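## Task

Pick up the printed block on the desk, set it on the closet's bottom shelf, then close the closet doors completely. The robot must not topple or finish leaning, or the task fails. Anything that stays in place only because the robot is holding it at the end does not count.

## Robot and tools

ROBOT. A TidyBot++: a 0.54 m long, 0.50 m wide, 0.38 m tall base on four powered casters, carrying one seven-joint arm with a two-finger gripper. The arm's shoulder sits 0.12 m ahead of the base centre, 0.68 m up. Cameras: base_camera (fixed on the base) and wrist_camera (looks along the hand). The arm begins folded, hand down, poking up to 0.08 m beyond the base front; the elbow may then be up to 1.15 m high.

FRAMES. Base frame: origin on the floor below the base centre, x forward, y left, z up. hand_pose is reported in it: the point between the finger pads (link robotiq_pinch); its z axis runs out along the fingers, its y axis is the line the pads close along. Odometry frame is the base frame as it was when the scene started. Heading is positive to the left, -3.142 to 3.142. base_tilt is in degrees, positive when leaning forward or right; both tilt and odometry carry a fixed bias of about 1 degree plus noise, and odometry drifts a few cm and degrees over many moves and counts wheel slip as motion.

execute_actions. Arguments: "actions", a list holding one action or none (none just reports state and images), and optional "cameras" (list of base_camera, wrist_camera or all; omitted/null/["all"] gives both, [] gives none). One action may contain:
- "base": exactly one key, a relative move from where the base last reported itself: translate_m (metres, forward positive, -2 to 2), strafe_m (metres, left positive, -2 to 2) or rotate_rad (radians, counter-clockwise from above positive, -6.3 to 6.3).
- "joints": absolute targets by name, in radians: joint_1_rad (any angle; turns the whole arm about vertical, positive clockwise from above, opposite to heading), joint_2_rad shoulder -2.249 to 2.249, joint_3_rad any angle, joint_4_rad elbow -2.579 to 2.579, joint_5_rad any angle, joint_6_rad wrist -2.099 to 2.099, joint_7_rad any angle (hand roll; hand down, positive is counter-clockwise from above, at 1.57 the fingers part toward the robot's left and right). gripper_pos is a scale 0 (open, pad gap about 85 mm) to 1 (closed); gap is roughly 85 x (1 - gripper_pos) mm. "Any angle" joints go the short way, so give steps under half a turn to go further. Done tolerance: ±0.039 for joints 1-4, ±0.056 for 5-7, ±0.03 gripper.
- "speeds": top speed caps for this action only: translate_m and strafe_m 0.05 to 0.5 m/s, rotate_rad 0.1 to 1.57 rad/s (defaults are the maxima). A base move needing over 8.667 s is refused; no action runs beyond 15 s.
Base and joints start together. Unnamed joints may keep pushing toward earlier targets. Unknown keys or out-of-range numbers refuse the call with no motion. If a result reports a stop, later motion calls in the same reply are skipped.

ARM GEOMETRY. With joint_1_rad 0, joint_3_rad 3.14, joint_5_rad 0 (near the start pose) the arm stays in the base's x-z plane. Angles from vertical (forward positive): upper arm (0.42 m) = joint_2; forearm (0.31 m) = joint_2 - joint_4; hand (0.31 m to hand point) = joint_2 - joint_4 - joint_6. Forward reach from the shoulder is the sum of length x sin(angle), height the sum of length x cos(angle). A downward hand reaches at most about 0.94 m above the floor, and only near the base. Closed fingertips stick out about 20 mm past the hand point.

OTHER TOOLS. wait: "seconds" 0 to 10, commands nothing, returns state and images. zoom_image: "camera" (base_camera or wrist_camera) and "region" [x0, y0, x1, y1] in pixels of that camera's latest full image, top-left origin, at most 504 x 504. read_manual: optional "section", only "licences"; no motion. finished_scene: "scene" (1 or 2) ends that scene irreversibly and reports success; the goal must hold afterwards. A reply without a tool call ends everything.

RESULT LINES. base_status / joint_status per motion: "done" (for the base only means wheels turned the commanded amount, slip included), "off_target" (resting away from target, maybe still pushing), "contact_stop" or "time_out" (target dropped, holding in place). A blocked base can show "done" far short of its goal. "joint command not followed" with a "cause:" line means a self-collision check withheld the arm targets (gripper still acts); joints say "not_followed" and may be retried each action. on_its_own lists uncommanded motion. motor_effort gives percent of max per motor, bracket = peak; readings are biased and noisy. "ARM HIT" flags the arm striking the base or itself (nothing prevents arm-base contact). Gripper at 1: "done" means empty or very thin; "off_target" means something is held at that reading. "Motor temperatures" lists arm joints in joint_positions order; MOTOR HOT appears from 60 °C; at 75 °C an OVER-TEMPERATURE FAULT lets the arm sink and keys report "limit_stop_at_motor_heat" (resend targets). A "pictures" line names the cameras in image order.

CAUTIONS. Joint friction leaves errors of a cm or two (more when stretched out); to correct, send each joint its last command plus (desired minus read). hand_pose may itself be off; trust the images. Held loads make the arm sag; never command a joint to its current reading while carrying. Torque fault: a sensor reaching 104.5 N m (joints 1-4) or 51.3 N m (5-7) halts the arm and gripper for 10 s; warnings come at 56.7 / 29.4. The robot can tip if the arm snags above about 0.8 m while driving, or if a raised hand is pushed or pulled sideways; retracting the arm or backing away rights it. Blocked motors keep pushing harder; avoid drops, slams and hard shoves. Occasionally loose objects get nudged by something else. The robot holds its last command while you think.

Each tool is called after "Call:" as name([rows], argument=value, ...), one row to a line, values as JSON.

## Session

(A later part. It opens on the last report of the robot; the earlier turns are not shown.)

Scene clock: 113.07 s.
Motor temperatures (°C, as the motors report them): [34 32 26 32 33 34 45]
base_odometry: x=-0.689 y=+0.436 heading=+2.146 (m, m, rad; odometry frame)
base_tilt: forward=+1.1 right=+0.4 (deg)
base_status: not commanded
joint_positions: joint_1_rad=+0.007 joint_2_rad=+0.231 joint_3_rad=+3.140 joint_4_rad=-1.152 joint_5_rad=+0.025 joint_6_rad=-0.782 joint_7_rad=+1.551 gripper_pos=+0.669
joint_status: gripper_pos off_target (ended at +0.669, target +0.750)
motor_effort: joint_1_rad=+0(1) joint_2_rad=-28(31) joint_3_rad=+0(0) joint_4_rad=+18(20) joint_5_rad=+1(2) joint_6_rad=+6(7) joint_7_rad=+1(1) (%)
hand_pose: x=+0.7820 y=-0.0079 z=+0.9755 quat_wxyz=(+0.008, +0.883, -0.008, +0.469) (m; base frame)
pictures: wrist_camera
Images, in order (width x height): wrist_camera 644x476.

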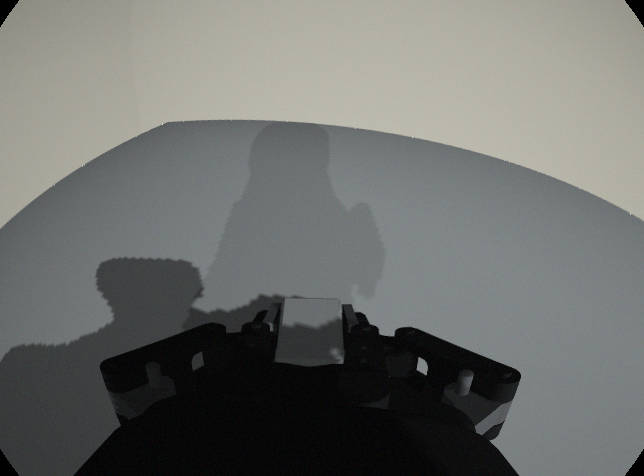

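Call:
execute_actions([
  {"joints":{"gripper_pos":1,"joint_2_rad":0.1}},
], cameras=[])

Call:
execute_actions([
  {"base":{"translate_m":-0.4},"joints":{"joint_2_rad":-0.2}},
], cameras=[])

Call:
execute_actions([
  {"base":{"rotate_rad":-3.54}},
], cameras=[])

Call:
execute_actions([
  {"base":{"strafe_m":0.43},"joints":{"joint_2_rad":0.94,"joint_4_rad":-1.45,"joint_6_rad":0.52}},
], cameras=[])

Call:
execute_actions([
  {"base":{"translate_m":1.3}},
])

Scene clock: 125.37 s.
Motor temperatures (°C, as the motors report them): [34 32 26 32 33 34 45]
base_odometry: x=-0.689 y=+0.436 heading=+2.146 (m, m, rad; odometry frame)
base_tilt: forward=+1.1 right=+0.4 (deg)
base_status: not commanded
joint_positions: joint_1_rad=+0.007 joint_2_rad=+0.098 joint_3_rad=+3.140 joint_4_rad=-1.152 joint_5_rad=+0.025 joint_6_rad=-0.782 joint_7_rad=+1.551 gripper_pos=+0.669
joint_status: gripper_pos off_target (ended at +0.669, target +1.000); the others done
motor_effort: joint_1_rad=+0(1) joint_2_rad=-25(35) joint_3_rad=+0(1) joint_4_rad=+20(21) joint_5_rad=+1(1) joint_6_rad=+8(7) joint_7_rad=+2(1) (%)
hand_pose: x=+0.7370 y=-0.0076 z=+1.0612 quat_wxyz=(+0.008, +0.850, -0.008, +0.527) (m; base frame)
pictures: none
No camera images: the call's "cameras" was empty. Leave "cameras" out to get every camera's image.

Scene clock: 127.60 s.
Motor temperatures (°C, as the motors report them): [34 32 26 32 33 34 45]
base_odometry: x=-0.472 y=+0.100 heading=+2.146 (m, m, rad; odometry frame)
base_tilt: forward=+1.1 right=+0.4 (deg)
base_status: done
joint_positions: joint_1_rad=+0.007 joint_2_rad=-0.209 joint_3_rad=+3.140 joint_4_rad=-1.152 joint_5_rad=+0.025 joint_6_rad=-0.782 joint_7_rad=+1.551 gripper_pos=+0.669
joint_status: all done
motor_effort: joint_1_rad=+0(3) joint_2_rad=-12(32) joint_3_rad=+0(2) joint_4_rad=+19(22) joint_5_rad=+1(1) joint_6_rad=+8(9) joint_7_rad=+1(1) (%)
hand_pose: x=+0.5939 y=-0.0066 z=+1.2301 quat_wxyz=(+0.008, +0.760, -0.008, +0.650) (m; base frame)
pictures: none
No camera images: the call's "cameras" was empty. Leave "cameras" out to get every camera's image.

Scene clock: 131.13 s.
Motor temperatures (°C, as the motors report them): [34 32 26 32 33 34 45]
base_odometry: x=-0.472 y=+0.100 heading=-1.394 (m, m, rad; odometry frame)
base_tilt: forward=+1.1 right=+0.4 (deg)
base_status: done
joint_positions: joint_1_rad=+0.007 joint_2_rad=-0.199 joint_3_rad=+3.141 joint_4_rad=-1.152 joint_5_rad=+0.025 joint_6_rad=-0.782 joint_7_rad=+1.551 gripper_pos=+0.669
joint_status: not commanded
motor_effort: joint_1_rad=+0(2) joint_2_rad=-12(16) joint_3_rad=+0(3) joint_4_rad=+18(20) joint_5_rad=+1(2) joint_6_rad=+8(8) joint_7_rad=+1(1) (%)
hand_pose: x=+0.5990 y=-0.0067 z=+1.2256 quat_wxyz=(+0.008, +0.763, -0.009, +0.647) (m; base frame)
pictures: none
No camera images: the call's "cameras" was empty. Leave "cameras" out to get every camera's image.

Scene clock: 133.60 s.
Motor temperatures (°C, as the motors report them): [34 32 26 32 33 34 45]
base_odometry: x=-0.048 y=+0.176 heading=-1.394 (m, m, rad; odometry frame)
base_tilt: forward=+1.1 right=+0.4 (deg)
base_status: done
joint_positions: joint_1_rad=+0.001 joint_2_rad=+0.933 joint_3_rad=+3.139 joint_4_rad=-1.439 joint_5_rad=+0.025 joint_6_rad=+0.479 joint_7_rad=+1.551 gripper_pos=+0.669
joint_status: all done
motor_effort: joint_1_rad=+0(4) joint_2_rad=-48(54) joint_3_rad=-1(2) joint_4_rad=+16(20) joint_5_rad=+1(0) joint_6_rad=+8(10) joint_7_rad=+1(2) (%)
hand_pose: x=+0.9711 y=+0.0053 z=+0.6084 quat_wxyz=(-0.005, +0.811, +0.004, +0.585) (m; base frame)
pictures: none
No camera images: the call's "cameras" was empty. Leave "cameras" out to get every camera's image.

Scene clock: 137.57 s.
Motor temperatures (°C, as the motors report them): [34 32 26 32 33 34 45]
base_odometry: x=+0.182 y=-1.104 heading=-1.393 (m, m, rad; odometry frame)
base_tilt: forward=+1.1 right=+0.4 (deg)
base_status: done
joint_positions: joint_1_rad=+0.001 joint_2_rad=+0.933 joint_3_rad=+3.139 joint_4_rad=-1.443 joint_5_rad=+0.025 joint_6_rad=+0.481 joint_7_rad=+1.551 gripper_pos=+0.669
joint_status: not commanded
motor_effort: joint_1_rad=+1(2) joint_2_rad=-48(51) joint_3_rad=+0(2) joint_4_rad=+16(17) joint_5_rad=+1(1) joint_6_rad=+8(8) joint_7_rad=+1(1) (%)
hand_pose: x=+0.9701 y=+0.0053 z=+0.6070 quat_wxyz=(-0.005, +0.812, +0.004, +0.584) (m; base frame)
pictures: base_camera, wrist_camera
Images, in order (width x height): base_camera 644x364, wrist_camera 644x476.

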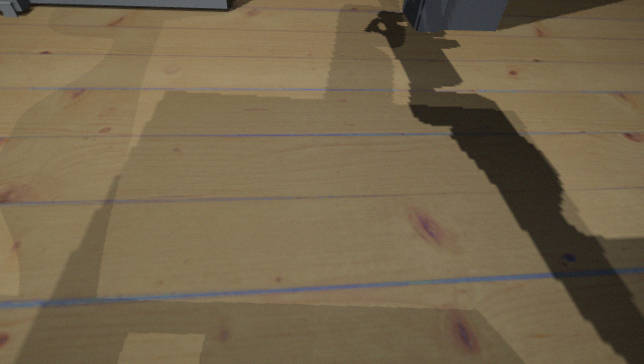

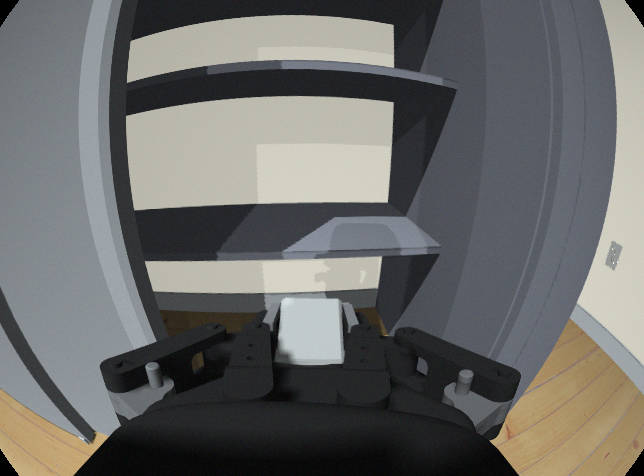

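Call:
execute_actions([
  {"base":{"translate_m":0.5},"speeds":{"translate_m":0.15}},
])

Scene clock: 144.70 s.
Motor temperatures (°C, as the motors report them): [34 32 26 32 33 34 45]
base_odometry: x=+0.270 y=-1.596 heading=-1.393 (m, m, rad; odometry frame)
base_tilt: forward=+1.1 right=+0.5 (deg)
base_status: done
joint_positions: joint_1_rad=+0.001 joint_2_rad=+0.933 joint_3_rad=+3.139 joint_4_rad=-1.444 joint_5_rad=+0.025 joint_6_rad=+0.481 joint_7_rad=+1.551 gripper_pos=+0.669
joint_status: not commanded
motor_effort: joint_1_rad=+0(3) joint_2_rad=-49(50) joint_3_rad=-1(2) joint_4_rad=+16(18) joint_5_rad=+1(0) joint_6_rad=+8(9) joint_7_rad=+0(1) (%)
hand_pose: x=+0.9696 y=+0.0053 z=+0.6064 quat_wxyz=(-0.005, +0.812, +0.004, +0.583) (m; base frame)
pictures: base_camera, wrist_camera
Images, in order (width x height): base_camera 644x364, wrist_camera 644x476.

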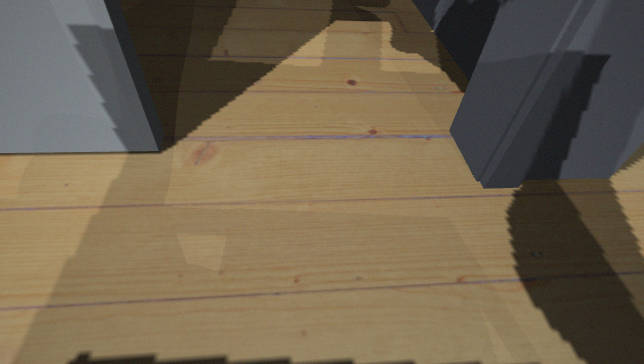

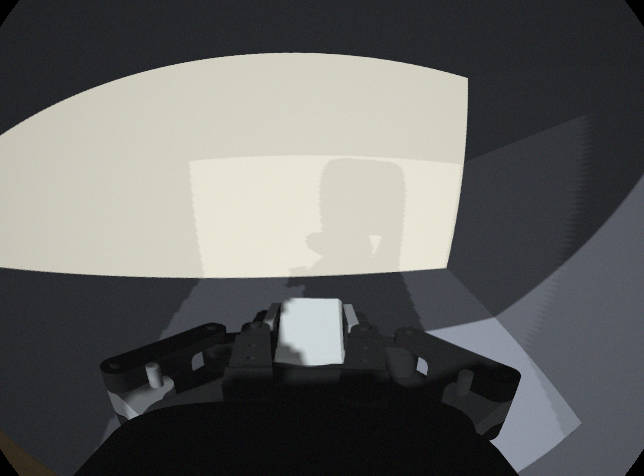

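Call:
execute_actions([
  {"base":{"translate_m":0.06},"joints":{"joint_6_rad":0.2}},
], cameras=["wrist_camera"])

Call:
execute_actions([
  {"joints":{"gripper_pos":0}},
], cameras=[])

Call:
execute_actions([
  {"base":{"translate_m":-0.55},"speeds":{"translate_m":0.25},"joints":{"joint_6_rad":0.45}},
])

Call:
execute_actions([
  {"base":{"strafe_m":0.49},"joints":{"joint_1_rad":0.5,"joint_2_rad":-0.1,"joint_4_rad":-1.77,"joint_6_rad":0.02,"gripper_pos":1}},
], cameras=[])

Call:
execute_actions([
  {"base":{"translate_m":0.38},"speeds":{"translate_m":0.2}},
])

Scene clock: 153.83 s.
Motor temperatures (°C, as the motors report them): [34 33 26 32 33 34 45]
base_odometry: x=+0.281 y=-1.655 heading=-1.393 (m, m, rad; odometry frame)
base_tilt: forward=+1.1 right=+0.4 (deg)
base_status: done
joint_positions: joint_1_rad=+0.001 joint_2_rad=+0.945 joint_3_rad=+3.139 joint_4_rad=-1.448 joint_5_rad=+0.025 joint_6_rad=+0.220 joint_7_rad=+1.551 gripper_pos=+0.669
joint_status: all done
motor_effort: joint_1_rad=+0(3) joint_2_rad=-48(51) joint_3_rad=+0(2) joint_4_rad=+16(17) joint_5_rad=+1(1) joint_6_rad=+7(8) joint_7_rad=+1(1) (%)
hand_pose: x=+0.9304 y=+0.0036 z=+0.5216 quat_wxyz=(-0.002, +0.885, +0.003, +0.466) (m; base frame)
pictures: wrist_camera
Images, in order (width x height): wrist_camera 644x476.

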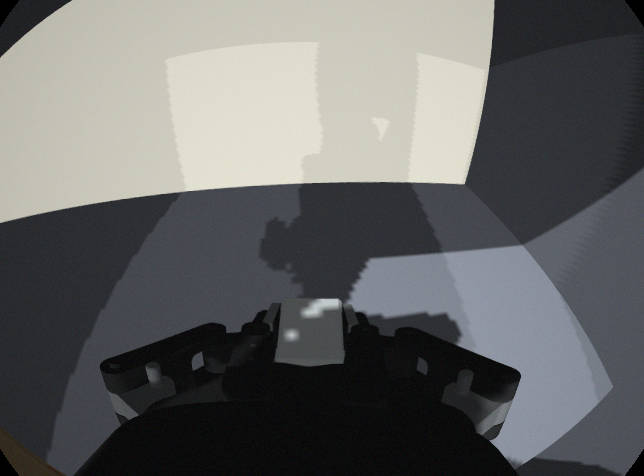

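Scene clock: 154.93 s.
Motor temperatures (°C, as the motors report them): [34 33 26 32 33 34 45]
base_odometry: x=+0.281 y=-1.655 heading=-1.393 (m, m, rad; odometry frame)
base_tilt: forward=+1.1 right=+0.4 (deg)
base_status: not commanded
joint_positions: joint_1_rad=+0.001 joint_2_rad=+0.945 joint_3_rad=+3.139 joint_4_rad=-1.448 joint_5_rad=+0.025 joint_6_rad=+0.220 joint_7_rad=+1.551 gripper_pos=+0.000
joint_status: all done
motor_effort: joint_1_rad=+0(0) joint_2_rad=-47(48) joint_3_rad=-1(0) joint_4_rad=+15(16) joint_5_rad=+1(1) joint_6_rad=+7(7) joint_7_rad=+1(1) (%)
hand_pose: x=+0.9304 y=+0.0036 z=+0.5216 quat_wxyz=(-0.002, +0.885, +0.003, +0.466) (m; base frame)
pictures: none
No camera images: the call's "cameras" was empty. Leave "cameras" out to get every camera's image.

Scene clock: 158.00 s.
Motor temperatures (°C, as the motors report them): [34 33 26 32 33 34 45]
base_odometry: x=+0.184 y=-1.114 heading=-1.393 (m, m, rad; odometry frame)
base_tilt: forward=+1.1 right=+0.4 (deg)
base_status: done
joint_positions: joint_1_rad=+0.002 joint_2_rad=+0.940 joint_3_rad=+3.139 joint_4_rad=-1.448 joint_5_rad=+0.025 joint_6_rad=+0.429 joint_7_rad=+1.551 gripper_pos=+0.000
joint_status: all done
motor_effort: joint_1_rad=+0(7) joint_2_rad=-48(52) joint_3_rad=+0(3) joint_4_rad=+15(17) joint_5_rad=+1(1) joint_6_rad=+8(8) joint_7_rad=+1(1) (%)
hand_pose: x=+0.9620 y=+0.0043 z=+0.5830 quat_wxyz=(-0.004, +0.830, +0.003, +0.558) (m; base frame)
pictures: base_camera, wrist_camera
Images, in order (width x height): base_camera 644x364, wrist_camera 644x476.

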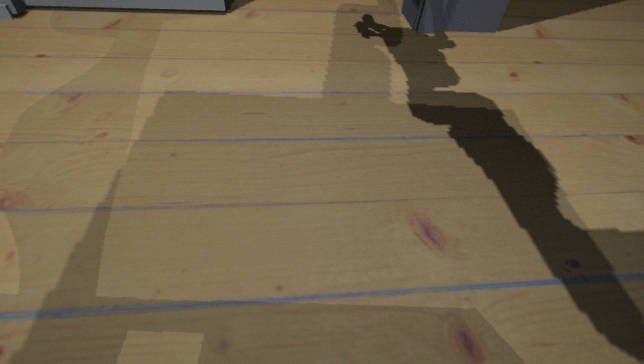

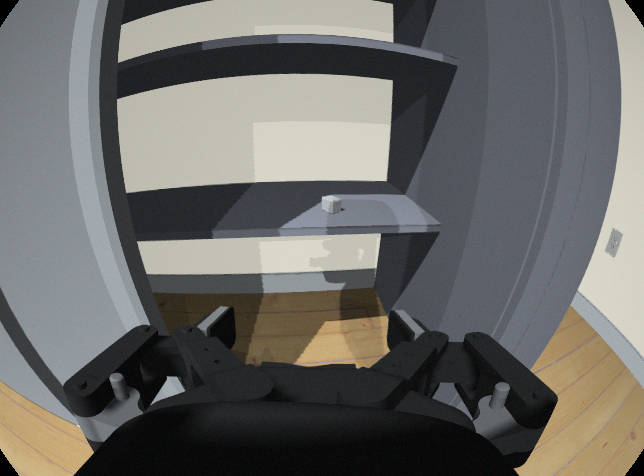

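Scene clock: 160.33 s.
Motor temperatures (°C, as the motors report them): [34 33 26 32 33 34 45]
base_odometry: x=+0.666 y=-1.027 heading=-1.392 (m, m, rad; odometry frame)
base_tilt: forward=+1.1 right=+0.4 (deg)
base_status: done
joint_positions: joint_1_rad=+0.475 joint_2_rad=-0.095 joint_3_rad=+3.139 joint_4_rad=-1.756 joint_5_rad=+0.025 joint_6_rad=+0.061 joint_7_rad=+1.551 gripper_pos=+0.999
joint_status: all done
motor_effort: joint_1_rad=+0(6) joint_2_rad=-19(52) joint_3_rad=+0(3) joint_4_rad=+21(21) joint_5_rad=+1(1) joint_6_rad=+8(8) joint_7_rad=+1(1) (%)
hand_pose: x=+0.6400 y=-0.2645 z=+1.0631 quat_wxyz=(+0.164, +0.698, -0.166, +0.677) (m; base frame)
pictures: none
No camera images: the call's "cameras" was empty. Leave "cameras" out to get every camera's image.

Scene clock: 163.00 s.
Motor temperatures (°C, as the motors report them): [34 33 26 32 33 34 45]
base_odometry: x=+0.734 y=-1.401 heading=-1.392 (m, m, rad; odometry frame)
base_tilt: forward=+1.1 right=+0.4 (deg)
base_status: done
joint_positions: joint_1_rad=+0.479 joint_2_rad=-0.096 joint_3_rad=+3.139 joint_4_rad=-1.758 joint_5_rad=+0.025 joint_6_rad=+0.060 joint_7_rad=+1.551 gripper_pos=+0.999
joint_status: not commanded
motor_effort: joint_1_rad=+0(1) joint_2_rad=-19(23) joint_3_rad=+0(1) joint_4_rad=+20(22) joint_5_rad=+1(1) joint_6_rad=+8(9) joint_7_rad=+2(1) (%)
hand_pose: x=+0.6387 y=-0.2660 z=+1.0624 quat_wxyz=(+0.165, +0.698, -0.167, +0.676) (m; base frame)
pictures: base_camera, wrist_camera
Images, in order (width x height): base_camera 644x364, wrist_camera 644x476.

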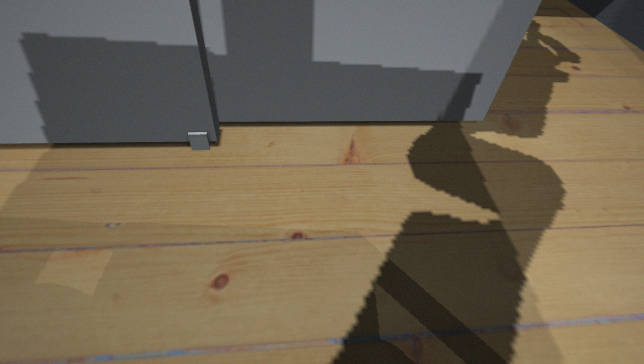

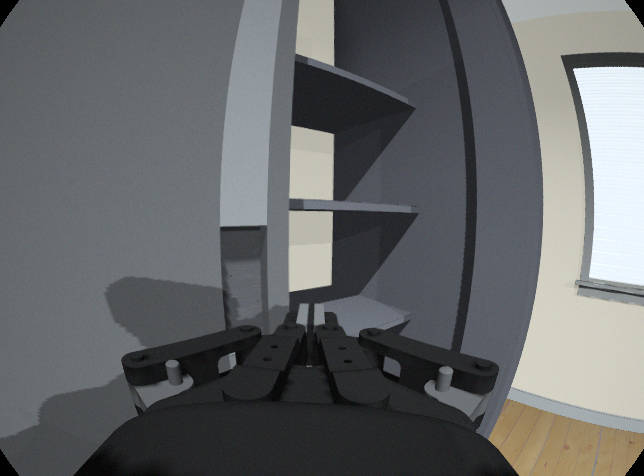

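Call:
execute_actions([
  {"base":{"strafe_m":0.035}},
], cameras=[])

Call:
execute_actions([
  {"base":{"translate_m":0.085},"speeds":{"translate_m":0.05}},
], cameras=["wrist_camera"])

Scene clock: 167.63 s.
Motor temperatures (°C, as the motors report them): [34 33 26 32 33 34 45]
base_odometry: x=+0.769 y=-1.395 heading=-1.392 (m, m, rad; odometry frame)
base_tilt: forward=+1.1 right=+0.4 (deg)
base_status: done
joint_positions: joint_1_rad=+0.482 joint_2_rad=-0.096 joint_3_rad=+3.137 joint_4_rad=-1.758 joint_5_rad=+0.025 joint_6_rad=+0.059 joint_7_rad=+1.551 gripper_pos=+0.999
joint_status: not commanded
motor_effort: joint_1_rad=+0(1) joint_2_rad=-19(23) joint_3_rad=+0(2) joint_4_rad=+21(21) joint_5_rad=+1(1) joint_6_rad=+8(9) joint_7_rad=+1(1) (%)
hand_pose: x=+0.6380 y=-0.2669 z=+1.0620 quat_wxyz=(+0.166, +0.699, -0.168, +0.675) (m; base frame)
pictures: none
No camera images: the call's "cameras" was empty. Leave "cameras" out to get every camera's image.

Scene clock: 169.87 s.
Motor temperatures (°C, as the motors report them): [34 33 26 32 33 34 45]
base_odometry: x=+0.784 y=-1.478 heading=-1.392 (m, m, rad; odometry frame)
base_tilt: forward=+1.1 right=+0.4 (deg)
base_status: done
joint_positions: joint_1_rad=+0.509 joint_2_rad=-0.143 joint_3_rad=+3.157 joint_4_rad=-1.785 joint_5_rad=+0.025 joint_6_rad=+0.036 joint_7_rad=+1.551 gripper_pos=+0.999
joint_status: not commanded
motor_effort: joint_1_rad=-4(6) joint_2_rad=-8(20) joint_3_rad=-4(7) joint_4_rad=+23(26) joint_5_rad=+1(1) joint_6_rad=+11(12) joint_7_rad=+1(1) (%)
hand_pose: x=+0.6083 y=-0.2822 z=+1.0650 quat_wxyz=(+0.181, +0.695, -0.185, +0.671) (m; base frame)
pictures: wrist_camera
Images, in order (width x height): wrist_camera 644x476.

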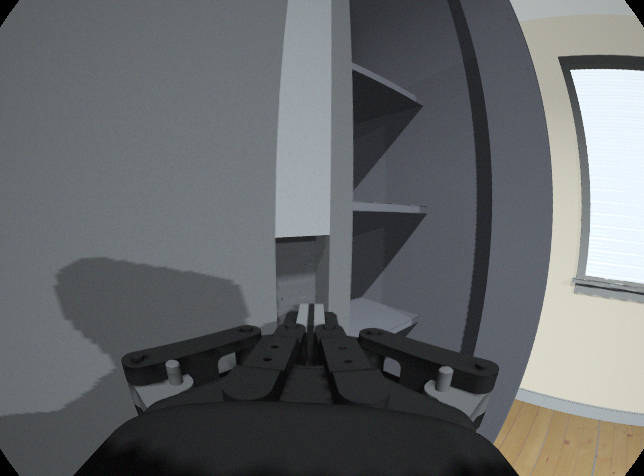

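Call:
execute_actions([
  {"base":{"strafe_m":-0.25},"speeds":{"strafe_m":0.07},"joints":{"joint_2_rad":-0.05}},
])

Scene clock: 176.07 s.
Motor temperatures (°C, as the motors report them): [34 33 26 32 33 34 45]
base_odometry: x=+0.538 y=-1.523 heading=-1.392 (m, m, rad; odometry frame)
base_tilt: forward=+1.1 right=+0.5 (deg)
base_status: done
joint_positions: joint_1_rad=+0.504 joint_2_rad=-0.097 joint_3_rad=+3.142 joint_4_rad=-1.766 joint_5_rad=+0.025 joint_6_rad=+0.035 joint_7_rad=+1.551 gripper_pos=+0.999
joint_status: joint_2_rad off_target (ended at -0.097, target -0.050)
motor_effort: joint_1_rad=+0(5) joint_2_rad=-13(14) joint_3_rad=-1(5) joint_4_rad=+20(26) joint_5_rad=+1(1) joint_6_rad=+7(12) joint_7_rad=+1(1) (%)
hand_pose: x=+0.6299 y=-0.2804 z=+1.0502 quat_wxyz=(+0.172, +0.706, -0.180, +0.662) (m; base frame)
pictures: base_camera, wrist_camera
Images, in order (width x height): base_camera 644x364, wrist_camera 644x476.

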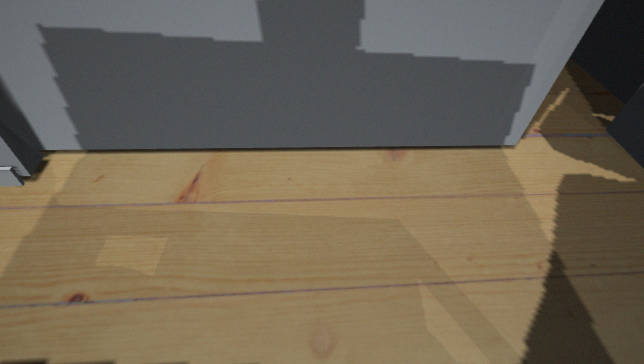

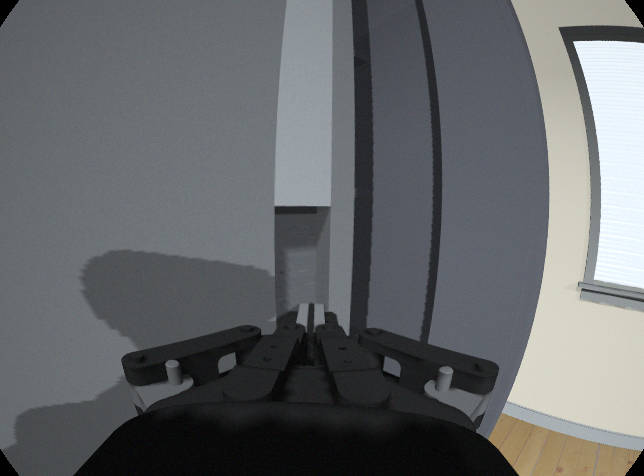

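Extend via elbow to keep contact and height.

Call:
execute_actions([
  {"base":{"strafe_m":-0.24},"speeds":{"strafe_m":0.05},"joints":{"joint_2_rad":-0.02,"joint_4_rad":-1.69}},
])

Scene clock: 183.40 s.
Motor temperatures (°C, as the motors report them): [34 33 26 32 33 34 45]
base_odometry: x=+0.302 y=-1.566 heading=-1.392 (m, m, rad; odometry frame)
base_tilt: forward=+1.1 right=+0.4 (deg)
base_status: done
joint_positions: joint_1_rad=+0.471 joint_2_rad=-0.109 joint_3_rad=+3.095 joint_4_rad=-1.751 joint_5_rad=+0.025 joint_6_rad=-0.015 joint_7_rad=+1.551 gripper_pos=+0.999
joint_status: joint_2_rad off_target (ended at -0.109, target -0.020); joint_4_rad off_target (ended at -1.751, target -1.690)
motor_effort: joint_1_rad=+7(10) joint_2_rad=-2(18) joint_3_rad=+8(12) joint_4_rad=+33(35) joint_5_rad=+1(0) joint_6_rad=+18(19) joint_7_rad=+1(1) (%)
hand_pose: x=+0.6463 y=-0.2352 z=+1.0509 quat_wxyz=(+0.146, +0.721, -0.152, +0.660) (m; base frame)
pictures: base_camera, wrist_camera
Images, in order (width x height): base_camera 644x364, wrist_camera 644x476.

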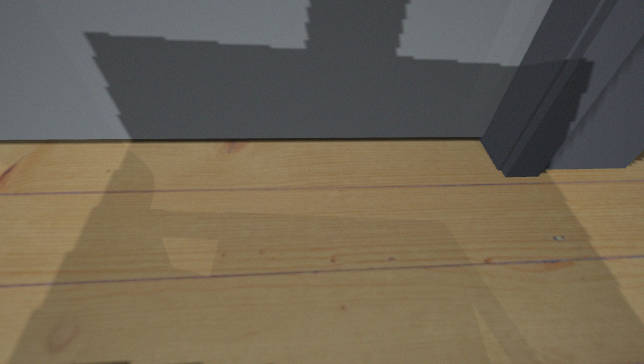

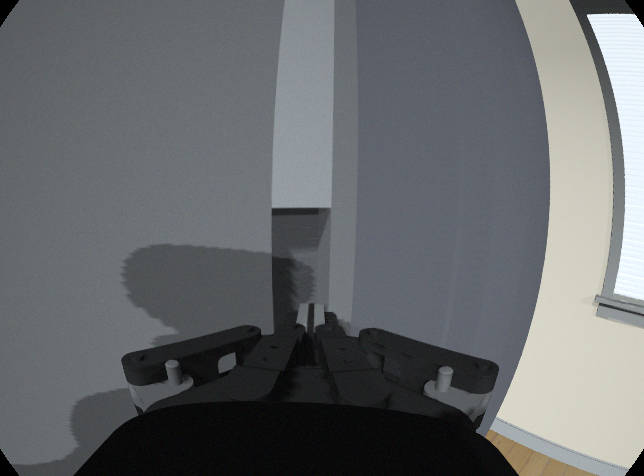

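Call:
execute_actions([
  {"base":{"translate_m":-0.4},"joints":{"joint_1_rad":0.42}},
])

Scene clock: 187.23 s.
Motor temperatures (°C, as the motors report them): [34 33 26 32 33 34 45]
base_odometry: x=+0.231 y=-1.172 heading=-1.391 (m, m, rad; odometry frame)
base_tilt: forward=+1.1 right=+0.4 (deg)
base_status: done
joint_positions: joint_1_rad=+0.433 joint_2_rad=-0.019 joint_3_rad=+3.129 joint_4_rad=-1.689 joint_5_rad=+0.025 joint_6_rad=-0.015 joint_7_rad=+1.551 gripper_pos=+0.999
joint_status: all done
on_its_own: joint_2_rad moved +0.090 to your old target -0.020; joint_4_rad moved +0.062 to your old target -1.690
motor_effort: joint_1_rad=+0(8) joint_2_rad=-22(26) joint_3_rad=+0(8) joint_4_rad=+21(32) joint_5_rad=+1(1) joint_6_rad=+8(17) joint_7_rad=+1(1) (%)
hand_pose: x=+0.6800 y=-0.2494 z=+1.0359 quat_wxyz=(+0.141, +0.730, -0.154, +0.651) (m; base frame)
pictures: base_camera, wrist_camera
Images, in order (width x height): base_camera 644x364, wrist_camera 644x476.

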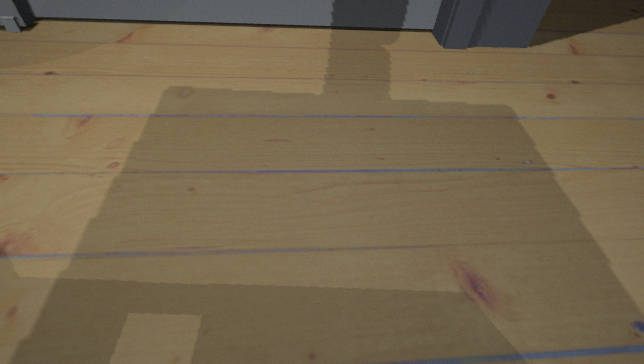

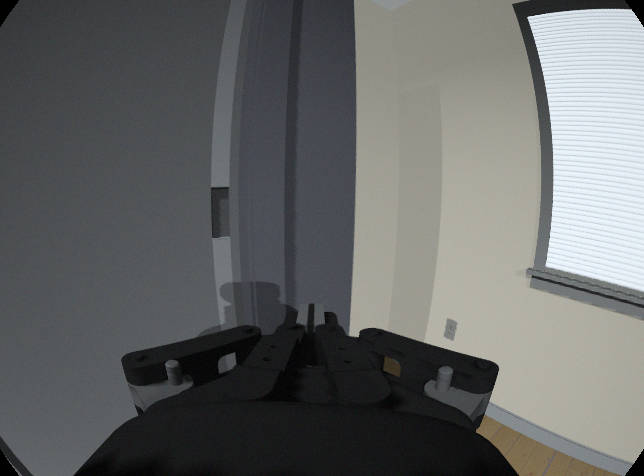

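Call:
finished_scene(scene=2)

The scene is finished: the task was done.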